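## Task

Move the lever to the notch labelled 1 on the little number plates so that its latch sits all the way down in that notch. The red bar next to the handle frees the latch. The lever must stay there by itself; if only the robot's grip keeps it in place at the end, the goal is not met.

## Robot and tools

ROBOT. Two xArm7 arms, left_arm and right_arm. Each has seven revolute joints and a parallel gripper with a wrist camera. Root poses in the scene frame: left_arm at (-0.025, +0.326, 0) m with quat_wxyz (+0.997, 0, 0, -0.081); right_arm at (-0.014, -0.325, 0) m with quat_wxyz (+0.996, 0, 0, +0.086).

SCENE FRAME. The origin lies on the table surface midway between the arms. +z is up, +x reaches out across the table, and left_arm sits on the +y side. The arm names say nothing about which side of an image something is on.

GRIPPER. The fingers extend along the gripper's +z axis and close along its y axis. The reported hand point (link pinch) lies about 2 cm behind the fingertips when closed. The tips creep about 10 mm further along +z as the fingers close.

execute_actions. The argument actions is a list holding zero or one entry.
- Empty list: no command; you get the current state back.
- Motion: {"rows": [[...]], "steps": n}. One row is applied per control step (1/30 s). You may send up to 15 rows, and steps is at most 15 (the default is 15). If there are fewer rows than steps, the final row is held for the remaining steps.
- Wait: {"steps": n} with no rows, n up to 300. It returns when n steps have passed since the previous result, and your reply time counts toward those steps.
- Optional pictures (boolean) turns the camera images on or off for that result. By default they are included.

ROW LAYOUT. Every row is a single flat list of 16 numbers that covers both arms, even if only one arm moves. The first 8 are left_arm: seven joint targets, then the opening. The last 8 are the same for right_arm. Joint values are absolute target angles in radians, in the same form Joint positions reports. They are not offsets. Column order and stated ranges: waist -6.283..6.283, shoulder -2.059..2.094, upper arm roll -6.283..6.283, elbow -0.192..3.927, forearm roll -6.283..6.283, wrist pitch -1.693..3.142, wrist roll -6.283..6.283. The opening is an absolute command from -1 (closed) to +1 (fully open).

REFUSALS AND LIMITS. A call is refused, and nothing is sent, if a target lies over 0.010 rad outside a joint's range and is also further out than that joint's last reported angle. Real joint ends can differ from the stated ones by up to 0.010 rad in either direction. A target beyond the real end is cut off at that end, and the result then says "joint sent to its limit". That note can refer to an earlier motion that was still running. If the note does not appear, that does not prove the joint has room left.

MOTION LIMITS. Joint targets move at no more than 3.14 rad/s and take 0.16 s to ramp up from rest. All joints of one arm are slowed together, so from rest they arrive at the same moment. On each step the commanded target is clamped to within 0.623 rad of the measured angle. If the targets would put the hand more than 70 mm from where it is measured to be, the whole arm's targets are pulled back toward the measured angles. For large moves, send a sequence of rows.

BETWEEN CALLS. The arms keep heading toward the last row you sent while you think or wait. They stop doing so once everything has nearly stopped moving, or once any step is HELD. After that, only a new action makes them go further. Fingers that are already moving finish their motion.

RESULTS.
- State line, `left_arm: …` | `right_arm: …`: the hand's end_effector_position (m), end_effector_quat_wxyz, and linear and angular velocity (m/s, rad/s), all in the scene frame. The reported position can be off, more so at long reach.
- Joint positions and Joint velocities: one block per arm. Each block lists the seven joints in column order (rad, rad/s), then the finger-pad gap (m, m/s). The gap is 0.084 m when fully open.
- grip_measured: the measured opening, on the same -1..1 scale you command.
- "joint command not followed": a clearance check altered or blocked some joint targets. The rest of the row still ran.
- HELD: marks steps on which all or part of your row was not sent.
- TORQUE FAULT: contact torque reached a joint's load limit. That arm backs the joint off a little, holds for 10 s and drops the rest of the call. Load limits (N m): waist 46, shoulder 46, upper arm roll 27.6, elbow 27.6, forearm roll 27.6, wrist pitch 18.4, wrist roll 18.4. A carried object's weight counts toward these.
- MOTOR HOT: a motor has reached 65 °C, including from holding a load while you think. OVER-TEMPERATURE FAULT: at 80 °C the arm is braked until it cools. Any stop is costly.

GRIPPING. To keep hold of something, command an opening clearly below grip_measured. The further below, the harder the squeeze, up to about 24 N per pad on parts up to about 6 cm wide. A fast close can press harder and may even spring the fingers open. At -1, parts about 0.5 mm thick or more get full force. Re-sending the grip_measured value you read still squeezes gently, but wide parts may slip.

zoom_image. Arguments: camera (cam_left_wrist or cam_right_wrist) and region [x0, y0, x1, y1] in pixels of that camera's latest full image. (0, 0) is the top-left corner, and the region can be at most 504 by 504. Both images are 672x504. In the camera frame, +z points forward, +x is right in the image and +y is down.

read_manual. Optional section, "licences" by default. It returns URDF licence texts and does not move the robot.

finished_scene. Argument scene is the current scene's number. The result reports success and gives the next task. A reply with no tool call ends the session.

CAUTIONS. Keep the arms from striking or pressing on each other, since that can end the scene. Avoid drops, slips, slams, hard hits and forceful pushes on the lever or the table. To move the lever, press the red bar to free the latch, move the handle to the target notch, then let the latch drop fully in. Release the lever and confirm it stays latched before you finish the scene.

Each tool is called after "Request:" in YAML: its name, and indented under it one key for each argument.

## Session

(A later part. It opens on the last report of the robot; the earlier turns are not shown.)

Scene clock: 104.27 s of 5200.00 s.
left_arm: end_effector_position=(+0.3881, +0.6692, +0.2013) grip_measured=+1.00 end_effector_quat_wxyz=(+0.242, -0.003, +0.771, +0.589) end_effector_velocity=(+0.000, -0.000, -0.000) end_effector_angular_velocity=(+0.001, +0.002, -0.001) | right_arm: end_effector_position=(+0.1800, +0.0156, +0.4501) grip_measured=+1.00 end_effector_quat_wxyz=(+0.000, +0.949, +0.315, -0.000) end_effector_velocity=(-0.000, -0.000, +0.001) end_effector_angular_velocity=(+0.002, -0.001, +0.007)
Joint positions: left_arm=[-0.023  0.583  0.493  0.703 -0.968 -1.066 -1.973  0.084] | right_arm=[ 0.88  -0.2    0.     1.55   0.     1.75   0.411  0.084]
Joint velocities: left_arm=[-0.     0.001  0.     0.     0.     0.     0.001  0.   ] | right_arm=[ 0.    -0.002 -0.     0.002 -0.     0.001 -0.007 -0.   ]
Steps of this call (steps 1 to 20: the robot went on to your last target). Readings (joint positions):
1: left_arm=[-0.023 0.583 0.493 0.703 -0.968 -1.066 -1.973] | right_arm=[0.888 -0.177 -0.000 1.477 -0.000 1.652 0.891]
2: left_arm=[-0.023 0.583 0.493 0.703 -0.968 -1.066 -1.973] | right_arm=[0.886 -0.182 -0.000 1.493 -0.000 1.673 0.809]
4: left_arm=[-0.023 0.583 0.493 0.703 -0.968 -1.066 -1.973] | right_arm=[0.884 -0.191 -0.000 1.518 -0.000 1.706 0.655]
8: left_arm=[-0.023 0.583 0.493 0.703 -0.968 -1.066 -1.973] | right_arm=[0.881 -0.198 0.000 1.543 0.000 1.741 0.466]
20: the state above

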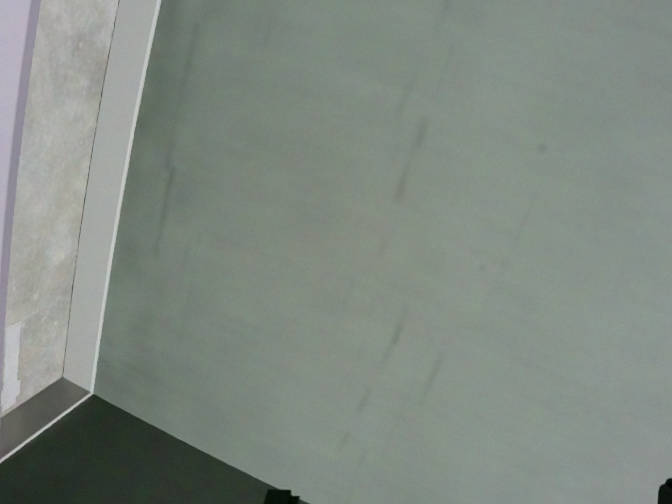

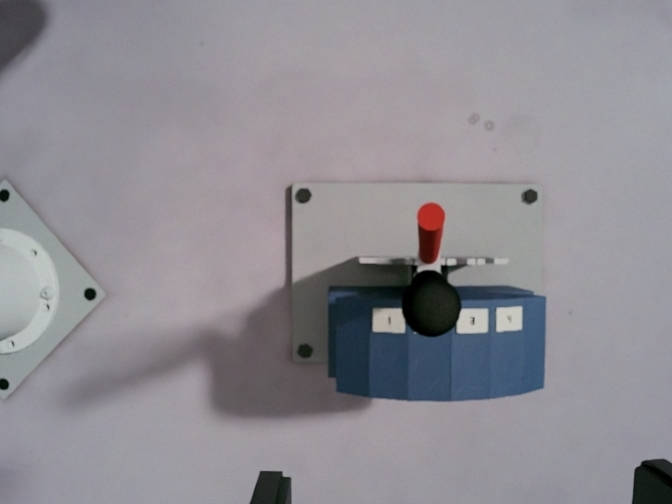

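Request:
execute_actions:
  actions:
    - {"rows":[[-0.023,0.583,0.493,0.703,-0.968,-1.066,-1.973,1,0.786,-0.116,0,1.484,0,1.60,1.45,1]],"steps":15}
  pictures: false

Request:
execute_actions:
  actions:
    - {"rows":[[-0.023,0.583,0.493,0.703,-0.968,-1.066,-1.973,1,0.786,-0.116,0,1.484,0,1.60,1.45,1],[-0.023,0.583,0.493,0.703,-0.968,-1.066,-1.973,1,0.786,-0.116,0,1.484,0,1.60,1.45,1],[-0.023,0.583,0.493,0.703,-0.968,-1.066,-1.973,1,0.786,-0.116,0,1.484,0,1.60,1.45,1],[-0.023,0.583,0.493,0.703,-0.968,-1.066,-1.973,1,0.786,-0.135,0,1.375,0,1.51,1.45,1],[-0.023,0.583,0.493,0.703,-0.968,-1.066,-1.973,1,0.786,-0.135,0,1.375,0,1.51,1.45,1],[-0.023,0.583,0.493,0.703,-0.968,-1.066,-1.973,1,0.786,-0.147,0,1.27,0,1.417,1.45,1],[-0.023,0.583,0.493,0.703,-0.968,-1.066,-1.973,1,0.786,-0.147,0,1.27,0,1.417,1.45,1],[-0.023,0.583,0.493,0.703,-0.968,-1.066,-1.973,1,0.786,-0.153,0,1.164,0,1.317,1.45,1]],"steps":15}

Scene clock: 133.80 s of 5200.00 s.
left_arm: end_effector_position=(+0.3881, +0.6692, +0.2013) grip_measured=+1.00 end_effector_quat_wxyz=(+0.242, -0.003, +0.771, +0.589) end_effector_velocity=(-0.001, +0.001, +0.000) end_effector_angular_velocity=(+0.000, -0.000, +0.001) | right_arm: end_effector_position=(+0.2336, +0.0295, +0.4013) grip_measured=+1.00 end_effector_quat_wxyz=(+0.001, +0.985, -0.174, -0.000) end_effector_velocity=(+0.018, +0.012, -0.002) end_effector_angular_velocity=(+0.047, -0.034, -1.555)
Joint positions: left_arm=[-0.023  0.583  0.493  0.703 -0.968 -1.066 -1.973  0.084] | right_arm=[ 0.789 -0.118 -0.001  1.486 -0.     1.606  1.311  0.084]
Joint velocities: left_arm=[ 0.    -0.001  0.001 -0.     0.     0.     0.     0.   ] | right_arm=[-0.037  0.014  0.016 -0.004  0.004 -0.076  1.534  0.   ]
Steps of this call (steps 1 to 15: the robot went on to your last target; steps 16 to 90: nothing new was sent; then 26.03 s passed at rest; steps 91 to 105: all 15 steps of this action). Readings (joint positions):
91: left_arm=[-0.023 0.583 0.493 0.703 -0.968 -1.066 -1.973] | right_arm=[0.880 -0.200 0.000 1.550 0.000 1.750 0.410]
92: left_arm=[-0.023 0.583 0.493 0.703 -0.968 -1.066 -1.973] | right_arm=[0.879 -0.200 0.000 1.550 0.000 1.749 0.416]
94: left_arm=[-0.023 0.583 0.493 0.703 -0.968 -1.066 -1.973] | right_arm=[0.872 -0.194 0.001 1.546 0.000 1.736 0.467]
98: left_arm=[-0.023 0.583 0.493 0.703 -0.968 -1.066 -1.973] | right_arm=[0.830 -0.156 0.000 1.515 0.000 1.670 0.762]
105: the state above

Scene clock: 134.30 s of 5200.00 s.
left_arm: end_effector_position=(+0.3881, +0.6692, +0.2013) grip_measured=+1.00 end_effector_quat_wxyz=(+0.242, -0.003, +0.771, +0.589) end_effector_velocity=(-0.000, +0.000, +0.000) end_effector_angular_velocity=(+0.000, -0.001, +0.001) | right_arm: end_effector_position=(+0.2350, +0.0298, +0.3115) grip_measured=+1.00 end_effector_quat_wxyz=(+0.004, +0.970, -0.243, -0.002) end_effector_velocity=(-0.006, -0.009, -0.140) end_effector_angular_velocity=(+0.003, -0.002, -0.009)
Joint positions: left_arm=[-0.023  0.583  0.493  0.703 -0.968 -1.066 -1.973  0.084] | right_arm=[ 0.786 -0.147  0.     1.199  0.     1.354  1.449  0.084]
Joint velocities: left_arm=[-0.     0.     0.001  0.    -0.001  0.    -0.     0.   ] | right_arm=[-0.002 -0.04   0.    -0.441  0.001 -0.405  0.008  0.   ]
Steps of this call (steps 1 to 15: all 15 steps of this action). Readings (joint positions):
1: left_arm=[-0.023 0.583 0.493 0.703 -0.968 -1.066 -1.973] | right_arm=[0.788 -0.118 -0.000 1.486 -0.000 1.604 1.355]
2: left_arm=[-0.023 0.583 0.493 0.703 -0.968 -1.066 -1.973] | right_arm=[0.787 -0.118 0.000 1.486 0.000 1.602 1.387]
4: left_arm=[-0.023 0.583 0.493 0.703 -0.968 -1.066 -1.973] | right_arm=[0.787 -0.118 0.001 1.485 0.000 1.601 1.423]
8: left_arm=[-0.023 0.583 0.493 0.703 -0.968 -1.066 -1.973] | right_arm=[0.786 -0.131 0.000 1.416 0.000 1.538 1.444]
15: the state above

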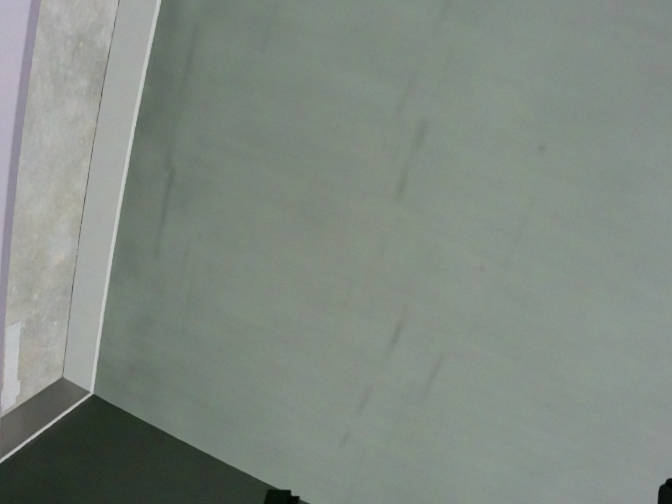

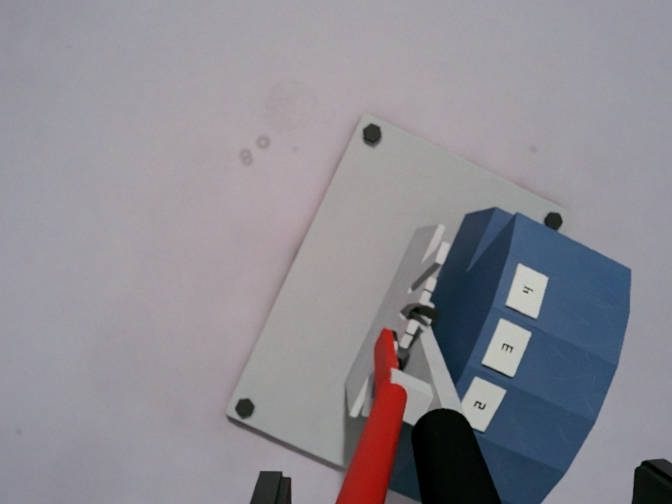

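Request:
execute_actions:
  actions:
    - {"rows":[[-0.023,0.583,0.493,0.703,-0.968,-1.066,-1.973,1,0.786,-0.152,0,1.146,0,1.298,1.45,1],[-0.023,0.583,0.493,0.703,-0.968,-1.066,-1.973,1,0.786,-0.152,0,1.146,0,1.298,1.45,1],[-0.023,0.583,0.493,0.703,-0.968,-1.066,-1.973,1,0.786,-0.152,0,1.146,0,1.298,1.45,1],[-0.023,0.583,0.493,0.703,-0.968,-1.066,-1.973,1,0.786,-0.152,0,1.146,0,1.298,1.45,0.7],[-0.023,0.583,0.493,0.703,-0.968,-1.066,-1.973,1,0.786,-0.152,0,1.146,0,1.298,1.45,0.4],[-0.023,0.583,0.493,0.703,-0.968,-1.066,-1.973,1,0.786,-0.152,0,1.146,0,1.298,1.45,0.2],[-0.023,0.583,0.493,0.703,-0.968,-1.066,-1.973,1,0.786,-0.152,0,1.146,0,1.298,1.45,0],[-0.023,0.583,0.493,0.703,-0.968,-1.066,-1.973,1,0.786,-0.152,0,1.146,0,1.298,1.45,-0.2],[-0.023,0.583,0.493,0.703,-0.968,-1.066,-1.973,1,0.786,-0.152,0,1.146,0,1.298,1.45,-0.4],[-0.023,0.583,0.493,0.703,-0.968,-1.066,-1.973,1,0.786,-0.152,0,1.146,0,1.298,1.45,-0.6],[-0.023,0.583,0.493,0.703,-0.968,-1.066,-1.973,1,0.786,-0.152,0,1.146,0,1.298,1.45,-0.8],[-0.023,0.583,0.493,0.703,-0.968,-1.066,-1.973,1,0.786,-0.152,0,1.146,0,1.298,1.45,-1]],"steps":15}
  pictures: false

Request:
execute_actions:
  actions:
    - {"steps":20}

Scene clock: 142.37 s of 5200.00 s.
left_arm: end_effector_position=(+0.3881, +0.6692, +0.2013) grip_measured=+1.00 end_effector_quat_wxyz=(+0.242, -0.003, +0.771, +0.589) end_effector_velocity=(+0.001, -0.000, +0.001) end_effector_angular_velocity=(+0.000, -0.002, -0.001) | right_arm: end_effector_position=(+0.2356, +0.0309, +0.2972) grip_measured=-0.11 end_effector_quat_wxyz=(-0.002, +0.970, -0.243, +0.001) end_effector_velocity=(-0.014, -0.014, -0.010) end_effector_angular_velocity=(-0.052, +0.035, +0.010)
Joint positions: left_arm=[-0.023  0.583  0.493  0.703 -0.968 -1.066 -1.973  0.084] | right_arm=[ 0.786 -0.153  0.     1.149  0.     1.297  1.45   0.039]
Joint velocities: left_arm=[-0.    -0.001  0.     0.001  0.001 -0.    -0.     0.   ] | right_arm=[ 0.001 -0.013  0.007 -0.027  0.     0.048 -0.002 -0.044]
Steps of this call (steps 1 to 30: the robot went on to your last target; steps 31 to 100: nothing new was sent; then 4.23 s passed at rest; steps 101 to 115: all 15 steps of this action). Readings (joint positions):
101: left_arm=[-0.023 0.583 0.493 0.703 -0.968 -1.066 -1.973] | right_arm=[0.786 -0.153 0.000 1.164 -0.000 1.317 1.450]
102: left_arm=[-0.023 0.583 0.493 0.703 -0.968 -1.066 -1.973] | right_arm=[0.786 -0.153 0.000 1.162 0.000 1.315 1.450]
104: left_arm=[-0.023 0.583 0.493 0.703 -0.968 -1.066 -1.973] | right_arm=[0.786 -0.153 -0.000 1.156 0.000 1.308 1.450]
108: left_arm=[-0.023 0.583 0.493 0.703 -0.968 -1.066 -1.973] | right_arm=[0.786 -0.152 0.001 1.151 0.000 1.298 1.450]
115: the state above

Scene clock: 143.03 s of 5200.00 s.
left_arm: end_effector_position=(+0.3881, +0.6692, +0.2013) grip_measured=+1.00 end_effector_quat_wxyz=(+0.242, -0.003, +0.771, +0.589) end_effector_velocity=(+0.000, -0.000, -0.000) end_effector_angular_velocity=(+0.000, +0.000, -0.000) | right_arm: end_effector_position=(+0.2351, +0.0298, +0.2954) grip_measured=-0.17 end_effector_quat_wxyz=(+0.000, +0.970, -0.243, -0.000) end_effector_velocity=(-0.000, +0.000, -0.000) end_effector_angular_velocity=(-0.000, +0.001, -0.000)
Joint positions: left_arm=[-0.023  0.583  0.493  0.703 -0.968 -1.066 -1.973  0.084] | right_arm=[ 0.786 -0.152 -0.     1.146  0.     1.298  1.45   0.037]
Joint velocities: left_arm=[-0.     0.001 -0.     0.     0.001 -0.    -0.001  0.   ] | right_arm=[ 0.001  0.001 -0.    -0.     0.001 -0.     0.001  0.   ]
Steps of this call (steps 1 to 15: the robot went on to your last target; steps 16 to 20: nothing new was sent). Readings (joint positions):
1: left_arm=[-0.023 0.583 0.493 0.703 -0.968 -1.066 -1.973] | right_arm=[0.786 -0.153 0.000 1.148 0.000 1.298 1.450]
2: left_arm=[-0.023 0.583 0.493 0.703 -0.968 -1.066 -1.973] | right_arm=[0.786 -0.153 0.000 1.148 0.000 1.299 1.450]
4: left_arm=[-0.023 0.583 0.493 0.703 -0.968 -1.066 -1.973] | right_arm=[0.786 -0.154 0.000 1.147 0.000 1.300 1.450]
8: left_arm=[-0.023 0.583 0.493 0.703 -0.968 -1.066 -1.973] | right_arm=[0.786 -0.153 0.000 1.147 0.000 1.300 1.450]
20: the state above
All arms were judged still, so your last target was given up. Only a new action makes them travel on or press farther. Fingers that are still opening or closing keep moving.

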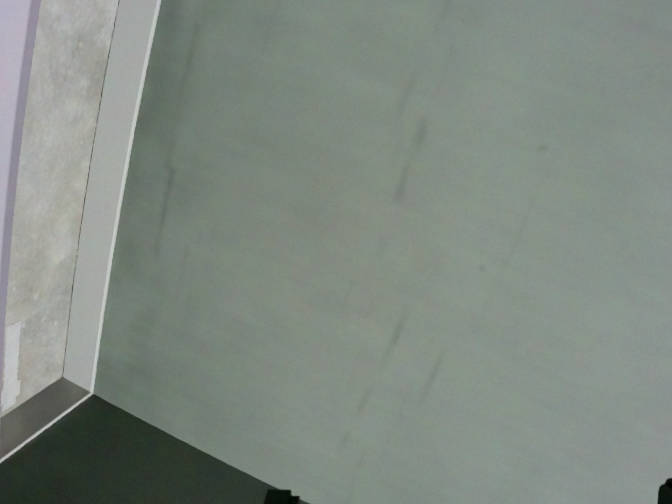

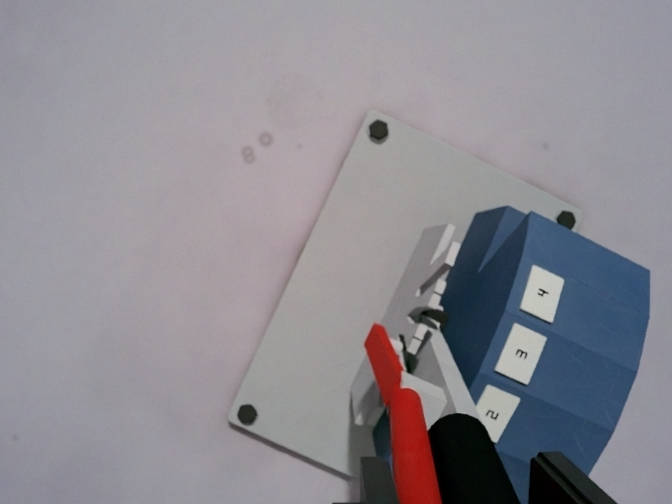

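Request:
execute_actions:
  actions:
    - {"rows":[[-0.023,0.583,0.493,0.703,-0.968,-1.066,-1.973,1,0.788,-0.151,0,1.147,0,1.298,1.452,-1],[-0.023,0.583,0.493,0.703,-0.968,-1.066,-1.973,1,0.790,-0.150,0,1.147,0,1.297,1.454,-1],[-0.023,0.583,0.493,0.703,-0.968,-1.066,-1.973,1,0.792,-0.149,0,1.148,0,1.297,1.456,-1],[-0.023,0.583,0.493,0.703,-0.968,-1.066,-1.973,1,0.794,-0.148,0,1.148,0,1.296,1.458,-1],[-0.023,0.583,0.493,0.703,-0.968,-1.066,-1.973,1,0.796,-0.147,0,1.149,0,1.296,1.460,-1],[-0.023,0.583,0.493,0.703,-0.968,-1.066,-1.973,1,0.798,-0.146,0,1.150,0,1.296,1.462,-1],[-0.023,0.583,0.493,0.703,-0.968,-1.066,-1.973,1,0.800,-0.145,0,1.150,0,1.295,1.464,-1],[-0.023,0.583,0.493,0.703,-0.968,-1.066,-1.973,1,0.802,-0.144,0,1.151,0,1.295,1.466,-1],[-0.023,0.583,0.493,0.703,-0.968,-1.066,-1.973,1,0.804,-0.143,0,1.151,0,1.294,1.468,-1],[-0.023,0.583,0.493,0.703,-0.968,-1.066,-1.973,1,0.806,-0.142,0,1.152,0,1.294,1.470,-1],[-0.023,0.583,0.493,0.703,-0.968,-1.066,-1.973,1,0.808,-0.141,0,1.153,0,1.294,1.472,-1],[-0.023,0.583,0.493,0.703,-0.968,-1.066,-1.973,1,0.810,-0.140,0,1.153,0,1.293,1.474,-1],[-0.023,0.583,0.493,0.703,-0.968,-1.066,-1.973,1,0.812,-0.139,0,1.154,0,1.293,1.476,-1],[-0.023,0.583,0.493,0.703,-0.968,-1.066,-1.973,1,0.814,-0.138,0,1.154,0,1.292,1.478,-1],[-0.023,0.583,0.493,0.703,-0.968,-1.066,-1.973,1,0.816,-0.136,0,1.155,0,1.291,1.480,-1]],"steps":15}
  pictures: false

Request:
execute_actions:
  actions:
    - {"steps":20}

Scene clock: 152.73 s of 5200.00 s.
left_arm: end_effector_position=(+0.3881, +0.6692, +0.2013) grip_measured=+1.00 end_effector_quat_wxyz=(+0.242, -0.003, +0.771, +0.589) end_effector_velocity=(+0.000, -0.000, +0.000) end_effector_angular_velocity=(-0.000, -0.000, -0.000) | right_arm: end_effector_position=(+0.2298, +0.0373, +0.2933) grip_measured=-0.14 end_effector_quat_wxyz=(+0.001, +0.970, -0.244, +0.000) end_effector_velocity=(-0.020, +0.023, -0.006) end_effector_angular_velocity=(-0.002, +0.005, +0.005)
Joint positions: left_arm=[-0.023  0.583  0.493  0.703 -0.968 -1.066 -1.973  0.084] | right_arm=[ 0.807 -0.141 -0.001  1.152 -0.001  1.293  1.471  0.038]
Joint velocities: left_arm=[-0. -0. -0. -0.  0. -0. -0.  0.] | right_arm=[ 0.063  0.031  0.003  0.015  0.004 -0.011  0.06  -0.001]
Steps of this call (steps 1 to 90: nothing new was sent; then 6.20 s passed at rest; steps 91 to 105: all 15 steps of this action). Readings (joint positions):
91: left_arm=[-0.023 0.583 0.493 0.703 -0.968 -1.066 -1.973] | right_arm=[0.786 -0.152 -0.000 1.146 -0.000 1.298 1.450]
92: left_arm=[-0.023 0.583 0.493 0.703 -0.968 -1.066 -1.973] | right_arm=[0.786 -0.152 -0.000 1.146 -0.000 1.298 1.450]
94: left_arm=[-0.023 0.583 0.493 0.703 -0.968 -1.066 -1.973] | right_arm=[0.787 -0.151 -0.001 1.147 -0.000 1.298 1.452]
98: left_arm=[-0.023 0.583 0.493 0.703 -0.968 -1.066 -1.973] | right_arm=[0.792 -0.148 -0.003 1.148 -0.001 1.297 1.458]
105: the state above

Scene clock: 153.40 s of 5200.00 s.
left_arm: end_effector_position=(+0.3881, +0.6692, +0.2013) grip_measured=+1.00 end_effector_quat_wxyz=(+0.242, -0.003, +0.771, +0.589) end_effector_velocity=(+0.000, +0.000, -0.000) end_effector_angular_velocity=(+0.000, +0.001, -0.000) | right_arm: end_effector_position=(+0.2270, +0.0410, +0.2926) grip_measured=-0.13 end_effector_quat_wxyz=(+0.000, +0.970, -0.243, -0.000) end_effector_velocity=(-0.000, -0.000, +0.000) end_effector_angular_velocity=(+0.002, +0.001, +0.000)
Joint positions: left_arm=[-0.023  0.583  0.493  0.703 -0.968 -1.066 -1.973  0.084] | right_arm=[ 0.816 -0.136 -0.     1.155 -0.     1.291  1.48   0.038]
Joint velocities: left_arm=[0.    0.001 0.    0.    0.    0.    0.001 0.   ] | right_arm=[-0.    -0.001  0.    -0.     0.001  0.    -0.001 -0.   ]
Steps of this call (steps 1 to 15: the robot went on to your last target; steps 16 to 20: nothing new was sent). Readings (joint positions):
1: left_arm=[-0.023 0.583 0.493 0.703 -0.968 -1.066 -1.973] | right_arm=[0.809 -0.140 -0.001 1.152 -0.000 1.293 1.473]
2: left_arm=[-0.023 0.583 0.493 0.703 -0.968 -1.066 -1.973] | right_arm=[0.811 -0.139 -0.000 1.153 -0.000 1.292 1.475]
4: left_arm=[-0.023 0.583 0.493 0.703 -0.968 -1.066 -1.973] | right_arm=[0.813 -0.137 -0.000 1.154 -0.000 1.292 1.477]
8: left_arm=[-0.023 0.583 0.493 0.703 -0.968 -1.066 -1.973] | right_arm=[0.815 -0.136 -0.000 1.154 -0.000 1.291 1.479]
20: the state above
All arms were judged still, so your last target was given up. Only a new action makes them travel on or press farther. Fingers that are still opening or closing keep moving.

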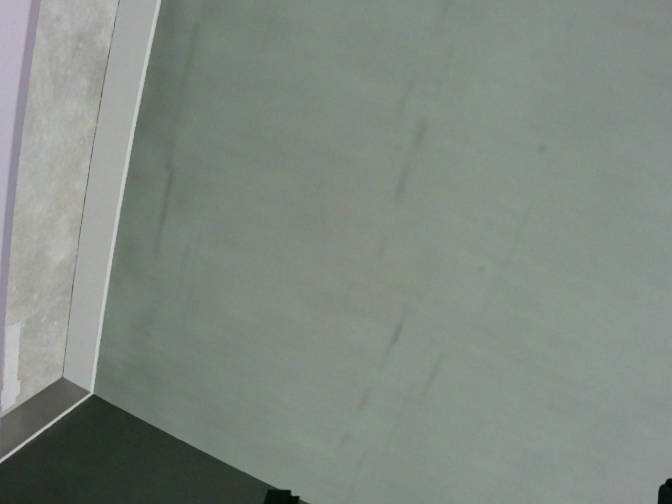

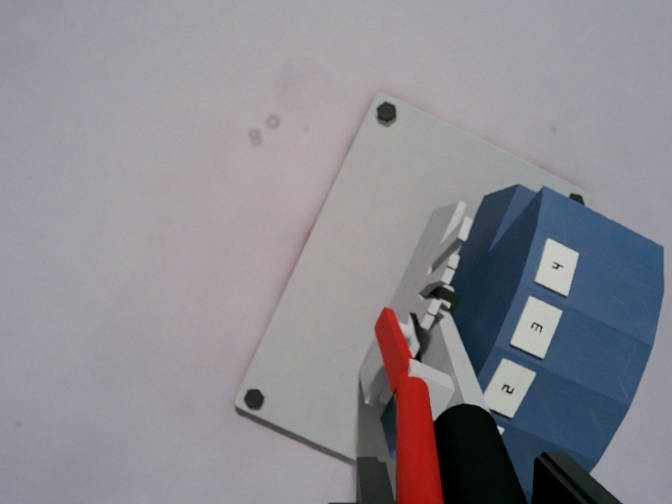

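Request:
execute_actions:
  actions:
    - {"rows":[[-0.023,0.583,0.493,0.703,-0.968,-1.066,-1.973,1,0.818,-0.135,0,1.156,0,1.291,1.482,-1],[-0.023,0.583,0.493,0.703,-0.968,-1.066,-1.973,1,0.820,-0.134,0,1.156,0,1.290,1.484,-1],[-0.023,0.583,0.493,0.703,-0.968,-1.066,-1.973,1,0.822,-0.133,0,1.157,0,1.290,1.486,-1],[-0.023,0.583,0.493,0.703,-0.968,-1.066,-1.973,1,0.824,-0.132,0,1.157,0,1.289,1.488,-1],[-0.023,0.583,0.493,0.703,-0.968,-1.066,-1.973,1,0.826,-0.131,0,1.158,0,1.289,1.490,-1],[-0.023,0.583,0.493,0.703,-0.968,-1.066,-1.973,1,0.828,-0.130,0,1.158,0,1.288,1.492,-1],[-0.023,0.583,0.493,0.703,-0.968,-1.066,-1.973,1,0.830,-0.129,0,1.159,0,1.288,1.494,-1],[-0.023,0.583,0.493,0.703,-0.968,-1.066,-1.973,1,0.832,-0.128,0,1.160,0,1.288,1.496,-1],[-0.023,0.583,0.493,0.703,-0.968,-1.066,-1.973,1,0.834,-0.126,0,1.160,0,1.286,1.498,-1],[-0.023,0.583,0.493,0.703,-0.968,-1.066,-1.973,1,0.836,-0.125,0,1.161,0,1.286,1.500,-1],[-0.023,0.583,0.493,0.703,-0.968,-1.066,-1.973,1,0.838,-0.124,0,1.161,0,1.285,1.502,-1],[-0.023,0.583,0.493,0.703,-0.968,-1.066,-1.973,1,0.840,-0.123,0,1.162,0,1.285,1.504,-1],[-0.023,0.583,0.493,0.703,-0.968,-1.066,-1.973,1,0.842,-0.121,0,1.163,0,1.284,1.506,-1],[-0.023,0.583,0.493,0.703,-0.968,-1.066,-1.973,1,0.844,-0.120,0,1.163,0,1.283,1.508,-1],[-0.023,0.583,0.493,0.703,-0.968,-1.066,-1.973,1,0.846,-0.119,0,1.164,0,1.283,1.510,-1]],"steps":15}
  pictures: false

Request:
execute_actions:
  actions:
    - {"steps":20}

Scene clock: 162.80 s of 5200.00 s.
left_arm: end_effector_position=(+0.3881, +0.6692, +0.2013) grip_measured=+1.00 end_effector_quat_wxyz=(+0.242, -0.003, +0.771, +0.589) end_effector_velocity=(-0.000, +0.000, -0.000) end_effector_angular_velocity=(-0.000, +0.000, +0.000) | right_arm: end_effector_position=(+0.2207, +0.0490, +0.2907) grip_measured=-0.13 end_effector_quat_wxyz=(+0.000, +0.970, -0.243, -0.000) end_effector_velocity=(-0.018, +0.023, -0.006) end_effector_angular_velocity=(+0.001, -0.000, +0.002)
Joint positions: left_arm=[-0.023  0.583  0.493  0.703 -0.968 -1.066 -1.973  0.084] | right_arm=[ 0.837 -0.124  0.     1.161  0.     1.286  1.501  0.039]
Joint velocities: left_arm=[ 0.    -0.001  0.    -0.001  0.    -0.    -0.     0.   ] | right_arm=[ 0.061  0.036  0.     0.019  0.    -0.018  0.06   0.003]
Steps of this call (steps 1 to 90: nothing new was sent; then 5.90 s passed at rest; steps 91 to 105: all 15 steps of this action). Readings (joint positions):
91: left_arm=[-0.023 0.583 0.493 0.703 -0.968 -1.066 -1.973] | right_arm=[0.816 -0.136 -0.000 1.155 -0.000 1.291 1.480]
92: left_arm=[-0.023 0.583 0.493 0.703 -0.968 -1.066 -1.973] | right_arm=[0.816 -0.136 -0.000 1.155 -0.000 1.291 1.480]
94: left_arm=[-0.023 0.583 0.493 0.703 -0.968 -1.066 -1.973] | right_arm=[0.818 -0.135 -0.000 1.155 0.000 1.291 1.482]
98: left_arm=[-0.023 0.583 0.493 0.703 -0.968 -1.066 -1.973] | right_arm=[0.824 -0.132 0.000 1.157 0.000 1.290 1.488]
105: the state above

Scene clock: 163.47 s of 5200.00 s.
left_arm: end_effector_position=(+0.3881, +0.6692, +0.2013) grip_measured=+1.00 end_effector_quat_wxyz=(+0.242, -0.003, +0.771, +0.589) end_effector_velocity=(-0.000, -0.000, -0.000) end_effector_angular_velocity=(-0.001, +0.000, +0.000) | right_arm: end_effector_position=(+0.2184, +0.0523, +0.2897) grip_measured=-0.11 end_effector_quat_wxyz=(+0.000, +0.970, -0.243, -0.000) end_effector_velocity=(-0.000, +0.001, +0.000) end_effector_angular_velocity=(+0.001, -0.001, +0.001)
Joint positions: left_arm=[-0.023  0.583  0.493  0.703 -0.968 -1.066 -1.973  0.084] | right_arm=[ 0.846 -0.119 -0.     1.164  0.     1.283  1.51   0.039]
Joint velocities: left_arm=[ 0.001  0.    -0.001 -0.    -0.001 -0.     0.     0.   ] | right_arm=[ 0.001  0.     0.     0.001 -0.001 -0.001  0.001  0.   ]
Steps of this call (steps 1 to 15: the robot went on to your last target; steps 16 to 20: nothing new was sent). Readings (joint positions):
1: left_arm=[-0.023 0.583 0.493 0.703 -0.968 -1.066 -1.973] | right_arm=[0.839 -0.123 0.000 1.162 0.000 1.285 1.503]
2: left_arm=[-0.023 0.583 0.493 0.703 -0.968 -1.066 -1.973] | right_arm=[0.841 -0.122 0.000 1.162 0.000 1.285 1.505]
4: left_arm=[-0.023 0.583 0.493 0.703 -0.968 -1.066 -1.973] | right_arm=[0.844 -0.121 0.000 1.163 0.000 1.284 1.507]
8: left_arm=[-0.023 0.583 0.493 0.703 -0.968 -1.066 -1.973] | right_arm=[0.845 -0.119 0.000 1.164 0.000 1.283 1.509]
20: the state above
All arms were judged still, so your last target was given up. Only a new action makes them travel on or press farther. Fingers that are still opening or closing keep moving.

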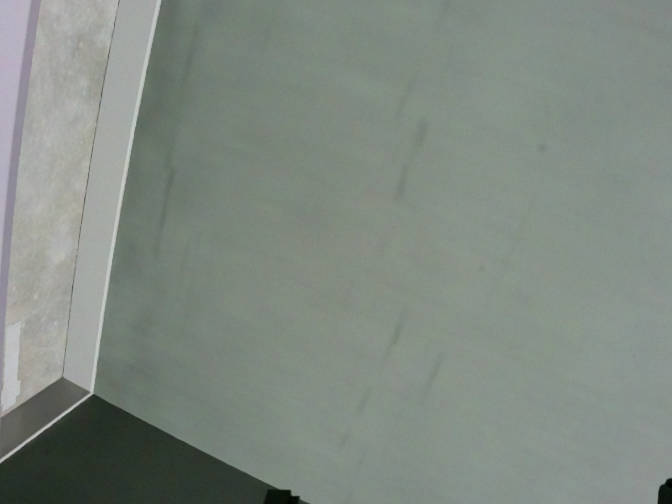

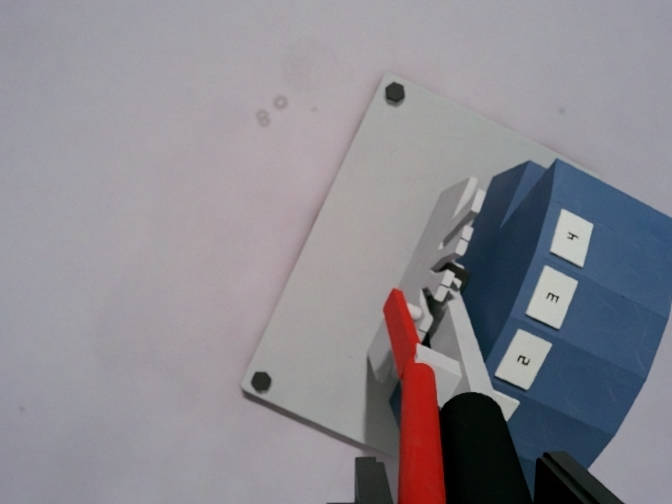

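Request:
execute_actions:
  actions:
    - {"rows":[[-0.023,0.583,0.493,0.703,-0.968,-1.066,-1.973,1,0.848,-0.118,0,1.165,0,1.283,1.512,-1],[-0.023,0.583,0.493,0.703,-0.968,-1.066,-1.973,1,0.850,-0.116,0,1.165,0,1.281,1.514,-1],[-0.023,0.583,0.493,0.703,-0.968,-1.066,-1.973,1,0.852,-0.115,0,1.166,0,1.281,1.516,-1],[-0.023,0.583,0.493,0.703,-0.968,-1.066,-1.973,1,0.854,-0.114,0,1.166,0,1.280,1.518,-1],[-0.023,0.583,0.493,0.703,-0.968,-1.066,-1.973,1,0.856,-0.113,0,1.167,0,1.280,1.520,-1],[-0.023,0.583,0.493,0.703,-0.968,-1.066,-1.973,1,0.858,-0.111,0,1.168,0,1.279,1.522,-1],[-0.023,0.583,0.493,0.703,-0.968,-1.066,-1.973,1,0.860,-0.110,0,1.168,0,1.278,1.524,-1],[-0.023,0.583,0.493,0.703,-0.968,-1.066,-1.973,1,0.862,-0.109,0,1.169,0,1.278,1.526,-1],[-0.023,0.583,0.493,0.703,-0.968,-1.066,-1.973,1,0.864,-0.108,0,1.169,0,1.277,1.528,-1],[-0.023,0.583,0.493,0.703,-0.968,-1.066,-1.973,1,0.866,-0.106,0,1.170,0,1.276,1.530,-1],[-0.023,0.583,0.493,0.703,-0.968,-1.066,-1.973,1,0.868,-0.105,0,1.171,0,1.276,1.532,-1],[-0.023,0.583,0.493,0.703,-0.968,-1.066,-1.973,1,0.870,-0.104,0,1.171,0,1.275,1.534,-1],[-0.023,0.583,0.493,0.703,-0.968,-1.066,-1.973,1,0.872,-0.102,0,1.172,0,1.274,1.536,-1],[-0.023,0.583,0.493,0.703,-0.968,-1.066,-1.973,1,0.874,-0.101,0,1.172,0,1.273,1.538,-1],[-0.023,0.583,0.493,0.703,-0.968,-1.066,-1.973,1,0.876,-0.100,0,1.173,0,1.273,1.540,-1]],"steps":15}
  pictures: false

Request:
execute_actions:
  actions:
    - {"steps":20}

Scene clock: 172.83 s of 5200.00 s.
left_arm: end_effector_position=(+0.3881, +0.6692, +0.2013) grip_measured=+1.00 end_effector_quat_wxyz=(+0.242, -0.003, +0.771, +0.589) end_effector_velocity=(+0.000, +0.000, +0.000) end_effector_angular_velocity=(+0.001, -0.000, -0.000) | right_arm: end_effector_position=(+0.2121, +0.0605, +0.2869) grip_measured=-0.09 end_effector_quat_wxyz=(+0.000, +0.970, -0.243, -0.000) end_effector_velocity=(-0.019, +0.023, -0.009) end_effector_angular_velocity=(-0.002, +0.003, +0.001)
Joint positions: left_arm=[-0.023  0.583  0.493  0.703 -0.968 -1.066 -1.973  0.084] | right_arm=[ 0.867 -0.106  0.     1.17   0.     1.276  1.531  0.04 ]
Joint velocities: left_arm=[-0.    -0.     0.001  0.     0.    -0.     0.     0.   ] | right_arm=[ 0.059  0.039  0.001  0.016  0.002 -0.02   0.06   0.002]
Steps of this call (steps 1 to 90: nothing new was sent; then 5.87 s passed at rest; steps 91 to 105: all 15 steps of this action). Readings (joint positions):
91: left_arm=[-0.023 0.583 0.493 0.703 -0.968 -1.066 -1.973] | right_arm=[0.846 -0.119 -0.000 1.164 -0.000 1.283 1.510]
92: left_arm=[-0.023 0.583 0.493 0.703 -0.968 -1.066 -1.973] | right_arm=[0.846 -0.119 -0.000 1.164 -0.000 1.283 1.510]
94: left_arm=[-0.023 0.583 0.493 0.703 -0.968 -1.066 -1.973] | right_arm=[0.848 -0.118 -0.000 1.165 -0.000 1.283 1.512]
98: left_arm=[-0.023 0.583 0.493 0.703 -0.968 -1.066 -1.973] | right_arm=[0.854 -0.114 0.000 1.166 -0.000 1.281 1.518]
105: the state above

Scene clock: 173.50 s of 5200.00 s.
left_arm: end_effector_position=(+0.3881, +0.6692, +0.2013) grip_measured=+1.00 end_effector_quat_wxyz=(+0.242, -0.003, +0.771, +0.589) end_effector_velocity=(-0.000, -0.000, -0.000) end_effector_angular_velocity=(-0.001, -0.000, -0.000) | right_arm: end_effector_position=(+0.2096, +0.0638, +0.2857) grip_measured=-0.09 end_effector_quat_wxyz=(+0.000, +0.970, -0.243, -0.000) end_effector_velocity=(+0.000, +0.001, +0.001) end_effector_angular_velocity=(+0.003, -0.001, +0.000)
Joint positions: left_arm=[-0.023  0.583  0.493  0.703 -0.968 -1.066 -1.973  0.084] | right_arm=[ 0.876 -0.1   -0.     1.173 -0.     1.273  1.54   0.04 ]
Joint velocities: left_arm=[ 0.    -0.    -0.001 -0.    -0.     0.    -0.     0.   ] | right_arm=[-0.     0.     0.     0.001  0.001 -0.001 -0.     0.   ]
Steps of this call (steps 1 to 15: the robot went on to your last target; steps 16 to 20: nothing new was sent). Readings (joint positions):
1: left_arm=[-0.023 0.583 0.493 0.703 -0.968 -1.066 -1.973] | right_arm=[0.869 -0.104 0.000 1.171 0.000 1.275 1.533]
2: left_arm=[-0.023 0.583 0.493 0.703 -0.968 -1.066 -1.973] | right_arm=[0.871 -0.103 0.000 1.171 0.000 1.275 1.535]
4: left_arm=[-0.023 0.583 0.493 0.703 -0.968 -1.066 -1.973] | right_arm=[0.873 -0.101 0.000 1.172 0.000 1.274 1.537]
8: left_arm=[-0.023 0.583 0.493 0.703 -0.968 -1.066 -1.973] | right_arm=[0.875 -0.100 -0.000 1.172 -0.000 1.273 1.539]
20: the state above
All arms were judged still, so your last target was given up. Only a new action makes them travel on or press farther. Fingers that are still opening or closing keep moving.

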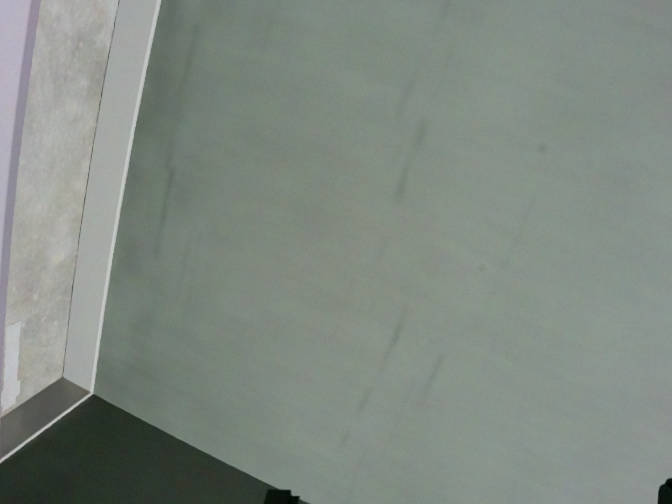

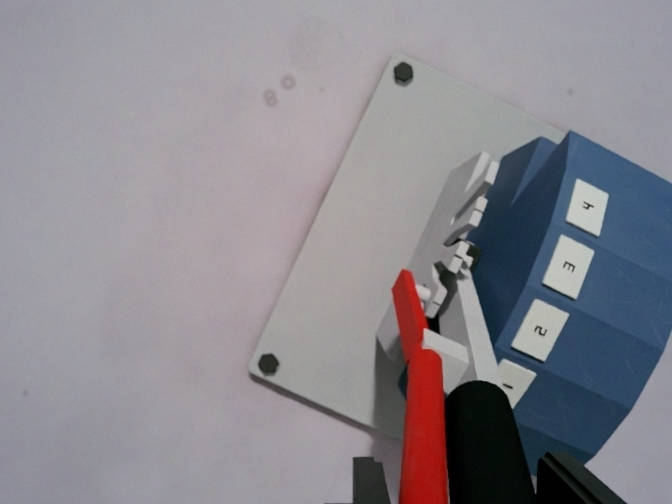

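Request:
execute_actions:
  actions:
    - {"rows":[[-0.023,0.583,0.493,0.703,-0.968,-1.066,-1.973,1,0.876,-0.100,0,1.173,0,1.273,1.540,-0.3],[-0.023,0.583,0.493,0.703,-0.968,-1.066,-1.973,1,0.876,-0.100,0,1.173,0,1.273,1.540,-0.1],[-0.023,0.583,0.493,0.703,-0.968,-1.066,-1.973,1,0.876,-0.100,0,1.173,0,1.273,1.540,0],[-0.023,0.583,0.493,0.703,-0.968,-1.066,-1.973,1,0.876,-0.100,0,1.173,0,1.273,1.540,0.1],[-0.023,0.583,0.493,0.703,-0.968,-1.066,-1.973,1,0.876,-0.100,0,1.173,0,1.273,1.540,0.2],[-0.023,0.583,0.493,0.703,-0.968,-1.066,-1.973,1,0.876,-0.100,0,1.173,0,1.273,1.540,0.3],[-0.023,0.583,0.493,0.703,-0.968,-1.066,-1.973,1,0.876,-0.100,0,1.173,0,1.273,1.540,0.4],[-0.023,0.583,0.493,0.703,-0.968,-1.066,-1.973,1,0.876,-0.100,0,1.173,0,1.273,1.540,0.55],[-0.023,0.583,0.493,0.703,-0.968,-1.066,-1.973,1,0.876,-0.100,0,1.173,0,1.273,1.540,0.7],[-0.023,0.583,0.493,0.703,-0.968,-1.066,-1.973,1,0.876,-0.100,0,1.173,0,1.273,1.540,0.85],[-0.023,0.583,0.493,0.703,-0.968,-1.066,-1.973,1,0.876,-0.100,0,1.173,0,1.273,1.540,1]],"steps":15}

Scene clock: 181.90 s of 5200.00 s.
left_arm: end_effector_position=(+0.3881, +0.6692, +0.2013) grip_measured=+1.00 end_effector_quat_wxyz=(+0.242, -0.003, +0.771, +0.589) end_effector_velocity=(-0.000, +0.001, +0.000) end_effector_angular_velocity=(-0.000, -0.002, +0.001) | right_arm: end_effector_position=(+0.2096, +0.0646, +0.2865) grip_measured=+0.93 end_effector_quat_wxyz=(-0.001, +0.970, -0.243, +0.000) end_effector_velocity=(+0.000, -0.006, -0.005) end_effector_angular_velocity=(-0.018, +0.009, -0.004)
Joint positions: left_arm=[-0.023  0.583  0.493  0.703 -0.968 -1.066 -1.973  0.084] | right_arm=[ 0.876 -0.1    0.     1.174  0.     1.272  1.54   0.081]
Joint velocities: left_arm=[ 0.    -0.     0.001  0.    -0.     0.    -0.001  0.   ] | right_arm=[-0.002  0.001 -0.004 -0.009 -0.002  0.01  -0.001  0.031]
Steps of this call (steps 1 to 90: nothing new was sent; then 4.90 s passed at rest; steps 91 to 105: all 15 steps of this action). Readings (joint positions):
91: left_arm=[-0.023 0.583 0.493 0.703 -0.968 -1.066 -1.973] | right_arm=[0.876 -0.100 0.000 1.173 0.000 1.273 1.540]
92: left_arm=[-0.023 0.583 0.493 0.703 -0.968 -1.066 -1.973] | right_arm=[0.876 -0.100 0.000 1.173 0.000 1.273 1.540]
94: left_arm=[-0.023 0.583 0.493 0.703 -0.968 -1.066 -1.973] | right_arm=[0.876 -0.100 0.000 1.173 0.000 1.273 1.540]
98: left_arm=[-0.023 0.583 0.493 0.703 -0.968 -1.066 -1.973] | right_arm=[0.877 -0.101 0.002 1.177 0.001 1.269 1.540]
105: the state above

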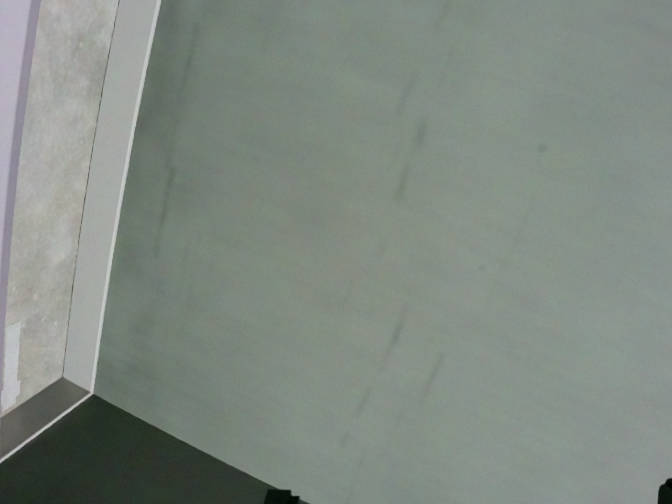

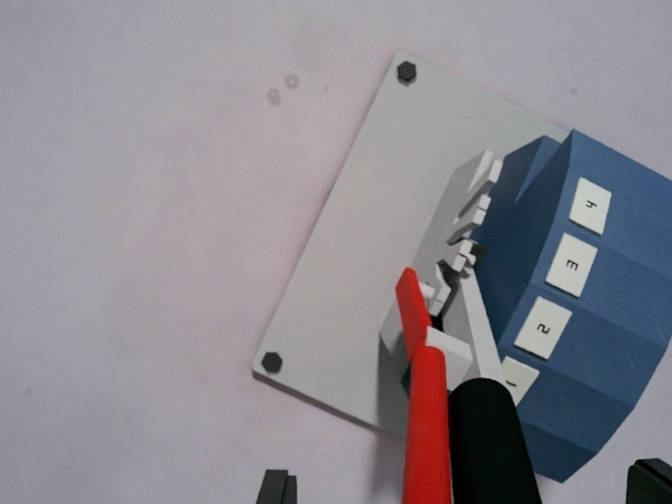

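Request:
execute_actions:
  actions:
    - {"rows":[[-0.023,0.583,0.493,0.703,-0.968,-1.066,-1.973,1,0.876,-0.100,0,1.173,0,1.273,1.35,1],[-0.023,0.583,0.493,0.703,-0.968,-1.066,-1.973,1,0.876,-0.100,0,1.173,0,1.273,1.2,1],[-0.023,0.583,0.493,0.703,-0.968,-1.066,-1.973,1,0.88,-0.102,0,1.171,0,1.273,1.05,1],[-0.023,0.583,0.493,0.703,-0.968,-1.066,-1.973,1,0.884,-0.104,0,1.169,0,1.273,0.9,1],[-0.023,0.583,0.493,0.703,-0.968,-1.066,-1.973,1,0.888,-0.106,0,1.167,0,1.273,0.75,1],[-0.023,0.583,0.493,0.703,-0.968,-1.066,-1.973,1,0.892,-0.108,0,1.165,0,1.273,0.6,1],[-0.023,0.583,0.493,0.703,-0.968,-1.066,-1.973,1,0.896,-0.109,0,1.163,0,1.272,0.5,1],[-0.023,0.583,0.493,0.703,-0.968,-1.066,-1.973,1,0.90,-0.110,0,1.161,0,1.271,0.43,1]],"steps":15}
  pictures: false

Request:
execute_actions:
  actions:
    - {"steps":15}

Scene clock: 201.83 s of 5200.00 s.
left_arm: end_effector_position=(+0.3881, +0.6692, +0.2013) grip_measured=+1.00 end_effector_quat_wxyz=(+0.242, -0.003, +0.771, +0.589) end_effector_velocity=(-0.000, +0.000, +0.000) end_effector_angular_velocity=(+0.000, +0.000, +0.001) | right_arm: end_effector_position=(+0.2001, +0.0663, +0.2856) grip_measured=+1.00 end_effector_quat_wxyz=(+0.000, +0.976, +0.220, +0.000) end_effector_velocity=(-0.021, +0.005, -0.001) end_effector_angular_velocity=(-0.000, +0.000, +1.926)
Joint positions: left_arm=[-0.023  0.583  0.493  0.703 -0.968 -1.066 -1.973  0.084] | right_arm=[ 0.896 -0.109  0.001  1.163  0.     1.272  0.626  0.084]
Joint velocities: left_arm=[ 0.    -0.     0.001 -0.    -0.     0.     0.     0.   ] | right_arm=[ 0.047 -0.017 -0.001 -0.023 -0.    -0.005 -1.879 -0.   ]
Steps of this call (steps 1 to 15: the robot went on to your last target; steps 16 to 90: nothing new was sent; then 16.43 s passed at rest; steps 91 to 105: all 15 steps of this action). Readings (joint positions):
91: left_arm=[-0.023 0.583 0.493 0.703 -0.968 -1.066 -1.973] | right_arm=[0.876 -0.100 -0.000 1.173 0.000 1.273 1.540]
92: left_arm=[-0.023 0.583 0.493 0.703 -0.968 -1.066 -1.973] | right_arm=[0.876 -0.100 -0.000 1.173 0.000 1.273 1.534]
94: left_arm=[-0.023 0.583 0.493 0.703 -0.968 -1.066 -1.973] | right_arm=[0.876 -0.100 -0.000 1.173 0.000 1.273 1.483]
98: left_arm=[-0.023 0.583 0.493 0.703 -0.968 -1.066 -1.973] | right_arm=[0.878 -0.101 -0.000 1.172 -0.000 1.273 1.197]
105: the state above

Scene clock: 202.33 s of 5200.00 s.
left_arm: end_effector_position=(+0.3881, +0.6692, +0.2013) grip_measured=+1.00 end_effector_quat_wxyz=(+0.242, -0.003, +0.771, +0.589) end_effector_velocity=(-0.000, +0.001, +0.000) end_effector_angular_velocity=(+0.001, +0.000, +0.001) | right_arm: end_effector_position=(+0.1988, +0.0665, +0.2854) grip_measured=+1.00 end_effector_quat_wxyz=(-0.000, +0.949, +0.315, -0.000) end_effector_velocity=(-0.000, +0.000, +0.000) end_effector_angular_velocity=(+0.000, -0.002, +0.008)
Joint positions: left_arm=[-0.023  0.583  0.493  0.703 -0.968 -1.066 -1.973  0.084] | right_arm=[ 0.9   -0.11  -0.     1.161 -0.     1.271  0.431  0.084]
Joint velocities: left_arm=[-0.     0.001  0.001  0.001 -0.     0.     0.     0.   ] | right_arm=[ 0.001 -0.001  0.001  0.    -0.002 -0.    -0.006  0.   ]
Steps of this call (steps 1 to 15: the robot went on to your last target). Readings (joint positions):
1: left_arm=[-0.023 0.583 0.493 0.703 -0.968 -1.066 -1.973] | right_arm=[0.898 -0.109 0.001 1.162 0.000 1.271 0.569]
2: left_arm=[-0.023 0.583 0.493 0.703 -0.968 -1.066 -1.973] | right_arm=[0.898 -0.109 0.001 1.162 0.000 1.271 0.525]
4: left_arm=[-0.023 0.583 0.493 0.703 -0.968 -1.066 -1.973] | right_arm=[0.899 -0.110 0.000 1.161 0.000 1.271 0.471]
8: left_arm=[-0.023 0.583 0.493 0.703 -0.968 -1.066 -1.973] | right_arm=[0.900 -0.110 -0.000 1.161 -0.000 1.271 0.438]
15: the state above

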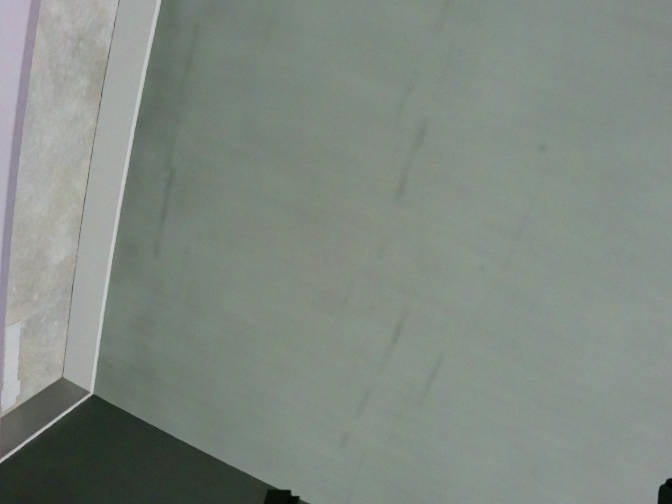

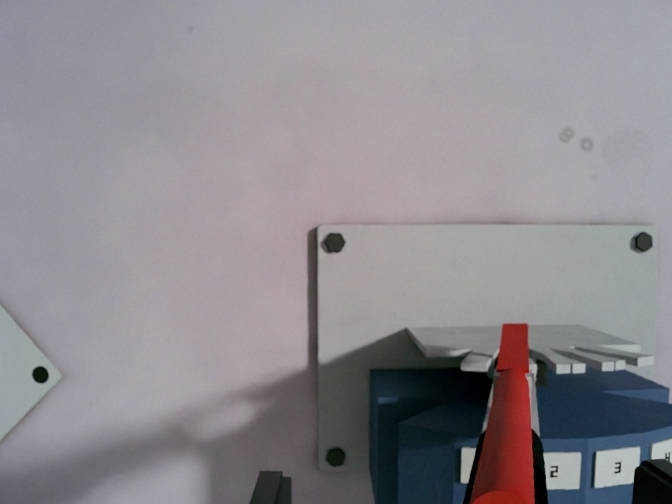

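Request:
execute_actions:
  actions:
    - {"rows":[[-0.023,0.583,0.493,0.703,-0.968,-1.066,-1.973,1,0.905,-0.109,0,1.162,0,1.271,0.434,1],[-0.023,0.583,0.493,0.703,-0.968,-1.066,-1.973,1,0.910,-0.107,0,1.164,0,1.271,0.439,1],[-0.023,0.583,0.493,0.703,-0.968,-1.066,-1.973,1,0.915,-0.105,0,1.166,0,1.271,0.444,1],[-0.023,0.583,0.493,0.703,-0.968,-1.066,-1.973,1,0.920,-0.103,0,1.168,0,1.271,0.449,1],[-0.023,0.583,0.493,0.703,-0.968,-1.066,-1.973,1,0.925,-0.102,0,1.169,0,1.271,0.454,1],[-0.023,0.583,0.493,0.703,-0.968,-1.066,-1.973,1,0.930,-0.100,0,1.171,0,1.271,0.459,1],[-0.023,0.583,0.493,0.703,-0.968,-1.066,-1.973,1,0.936,-0.098,0,1.173,0,1.271,0.465,1],[-0.023,0.583,0.493,0.703,-0.968,-1.066,-1.973,1,0.938,-0.096,0,1.174,0,1.270,0.467,1],[-0.023,0.583,0.493,0.703,-0.968,-1.066,-1.973,1,0.940,-0.095,0,1.175,0,1.270,0.469,1],[-0.023,0.583,0.493,0.703,-0.968,-1.066,-1.973,1,0.942,-0.093,0,1.177,0,1.270,0.471,1],[-0.023,0.583,0.493,0.703,-0.968,-1.066,-1.973,1,0.944,-0.091,0,1.178,0,1.269,0.473,1],[-0.023,0.583,0.493,0.703,-0.968,-1.066,-1.973,1,0.946,-0.090,0,1.179,0,1.269,0.475,1],[-0.023,0.583,0.493,0.703,-0.968,-1.066,-1.973,1,0.948,-0.088,0,1.180,0,1.268,0.477,1],[-0.023,0.583,0.493,0.703,-0.968,-1.066,-1.973,1,0.950,-0.086,0,1.182,0,1.268,0.479,1],[-0.023,0.583,0.493,0.703,-0.968,-1.066,-1.973,1,0.952,-0.085,0,1.183,0,1.268,0.481,1]],"steps":15}
  pictures: false

Request:
execute_actions:
  actions:
    - {"steps":15}

Scene clock: 214.27 s of 5200.00 s.
left_arm: end_effector_position=(+0.3881, +0.6692, +0.2013) grip_measured=+1.00 end_effector_quat_wxyz=(+0.242, -0.003, +0.771, +0.589) end_effector_velocity=(-0.000, -0.000, -0.000) end_effector_angular_velocity=(-0.000, +0.001, -0.000) | right_arm: end_effector_position=(+0.1843, +0.0799, +0.2844) grip_measured=+1.00 end_effector_quat_wxyz=(+0.000, +0.949, +0.316, -0.000) end_effector_velocity=(-0.020, +0.026, -0.005) end_effector_angular_velocity=(+0.001, +0.000, -0.005)
Joint positions: left_arm=[-0.023  0.583  0.493  0.703 -0.968 -1.066 -1.973  0.084] | right_arm=[ 0.942 -0.092  0.     1.177  0.     1.269  0.471  0.084]
Joint velocities: left_arm=[-0.     0.001  0.    -0.     0.     0.    -0.     0.   ] | right_arm=[ 0.07   0.049 -0.005  0.039  0.    -0.011  0.07   0.   ]
Steps of this call (steps 1 to 15: the robot went on to your last target; steps 16 to 90: nothing new was sent; then 8.43 s passed at rest; steps 91 to 105: all 15 steps of this action). Readings (joint positions):
91: left_arm=[-0.023 0.583 0.493 0.703 -0.968 -1.066 -1.973] | right_arm=[0.900 -0.110 -0.000 1.161 -0.000 1.271 0.430]
92: left_arm=[-0.023 0.583 0.493 0.703 -0.968 -1.066 -1.973] | right_arm=[0.901 -0.110 -0.000 1.161 -0.000 1.271 0.431]
94: left_arm=[-0.023 0.583 0.493 0.703 -0.968 -1.066 -1.973] | right_arm=[0.904 -0.109 -0.001 1.162 -0.000 1.271 0.434]
98: left_arm=[-0.023 0.583 0.493 0.703 -0.968 -1.066 -1.973] | right_arm=[0.919 -0.104 0.000 1.167 0.000 1.271 0.448]
105: the state above

Scene clock: 214.77 s of 5200.00 s.
left_arm: end_effector_position=(+0.3881, +0.6692, +0.2013) grip_measured=+1.00 end_effector_quat_wxyz=(+0.242, -0.003, +0.771, +0.589) end_effector_velocity=(+0.000, -0.000, -0.000) end_effector_angular_velocity=(-0.000, -0.000, -0.000) | right_arm: end_effector_position=(+0.1818, +0.0833, +0.2835) grip_measured=+1.00 end_effector_quat_wxyz=(+0.000, +0.949, +0.316, -0.000) end_effector_velocity=(-0.003, +0.002, +0.000) end_effector_angular_velocity=(+0.003, +0.001, +0.006)
Joint positions: left_arm=[-0.023  0.583  0.493  0.703 -0.968 -1.066 -1.973  0.084] | right_arm=[ 0.951 -0.085 -0.001  1.183 -0.     1.268  0.481  0.084]
Joint velocities: left_arm=[ 0.     0.    -0.     0.001  0.     0.    -0.     0.   ] | right_arm=[ 0.005  0.001  0.003  0.001  0.003 -0.002  0.001  0.   ]
Steps of this call (steps 1 to 15: the robot went on to your last target). Readings (joint positions):
1: left_arm=[-0.023 0.583 0.493 0.703 -0.968 -1.066 -1.973] | right_arm=[0.944 -0.090 0.000 1.178 0.000 1.269 0.473]
2: left_arm=[-0.023 0.583 0.493 0.703 -0.968 -1.066 -1.973] | right_arm=[0.946 -0.089 -0.000 1.180 -0.000 1.269 0.475]
4: left_arm=[-0.023 0.583 0.493 0.703 -0.968 -1.066 -1.973] | right_arm=[0.948 -0.087 -0.002 1.181 -0.001 1.269 0.478]
8: left_arm=[-0.023 0.583 0.493 0.703 -0.968 -1.066 -1.973] | right_arm=[0.950 -0.086 -0.003 1.182 -0.001 1.270 0.480]
15: the state above
All arms were judged still, so your last target was given up. Only a new action makes them travel on or press farther. Fingers that are still opening or closing keep moving.

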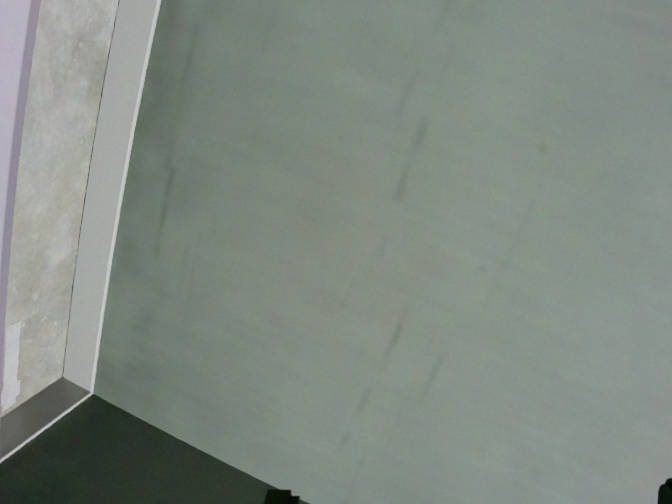

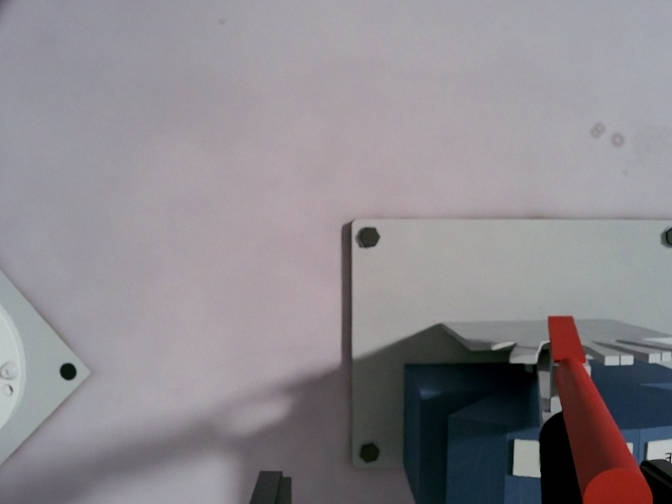

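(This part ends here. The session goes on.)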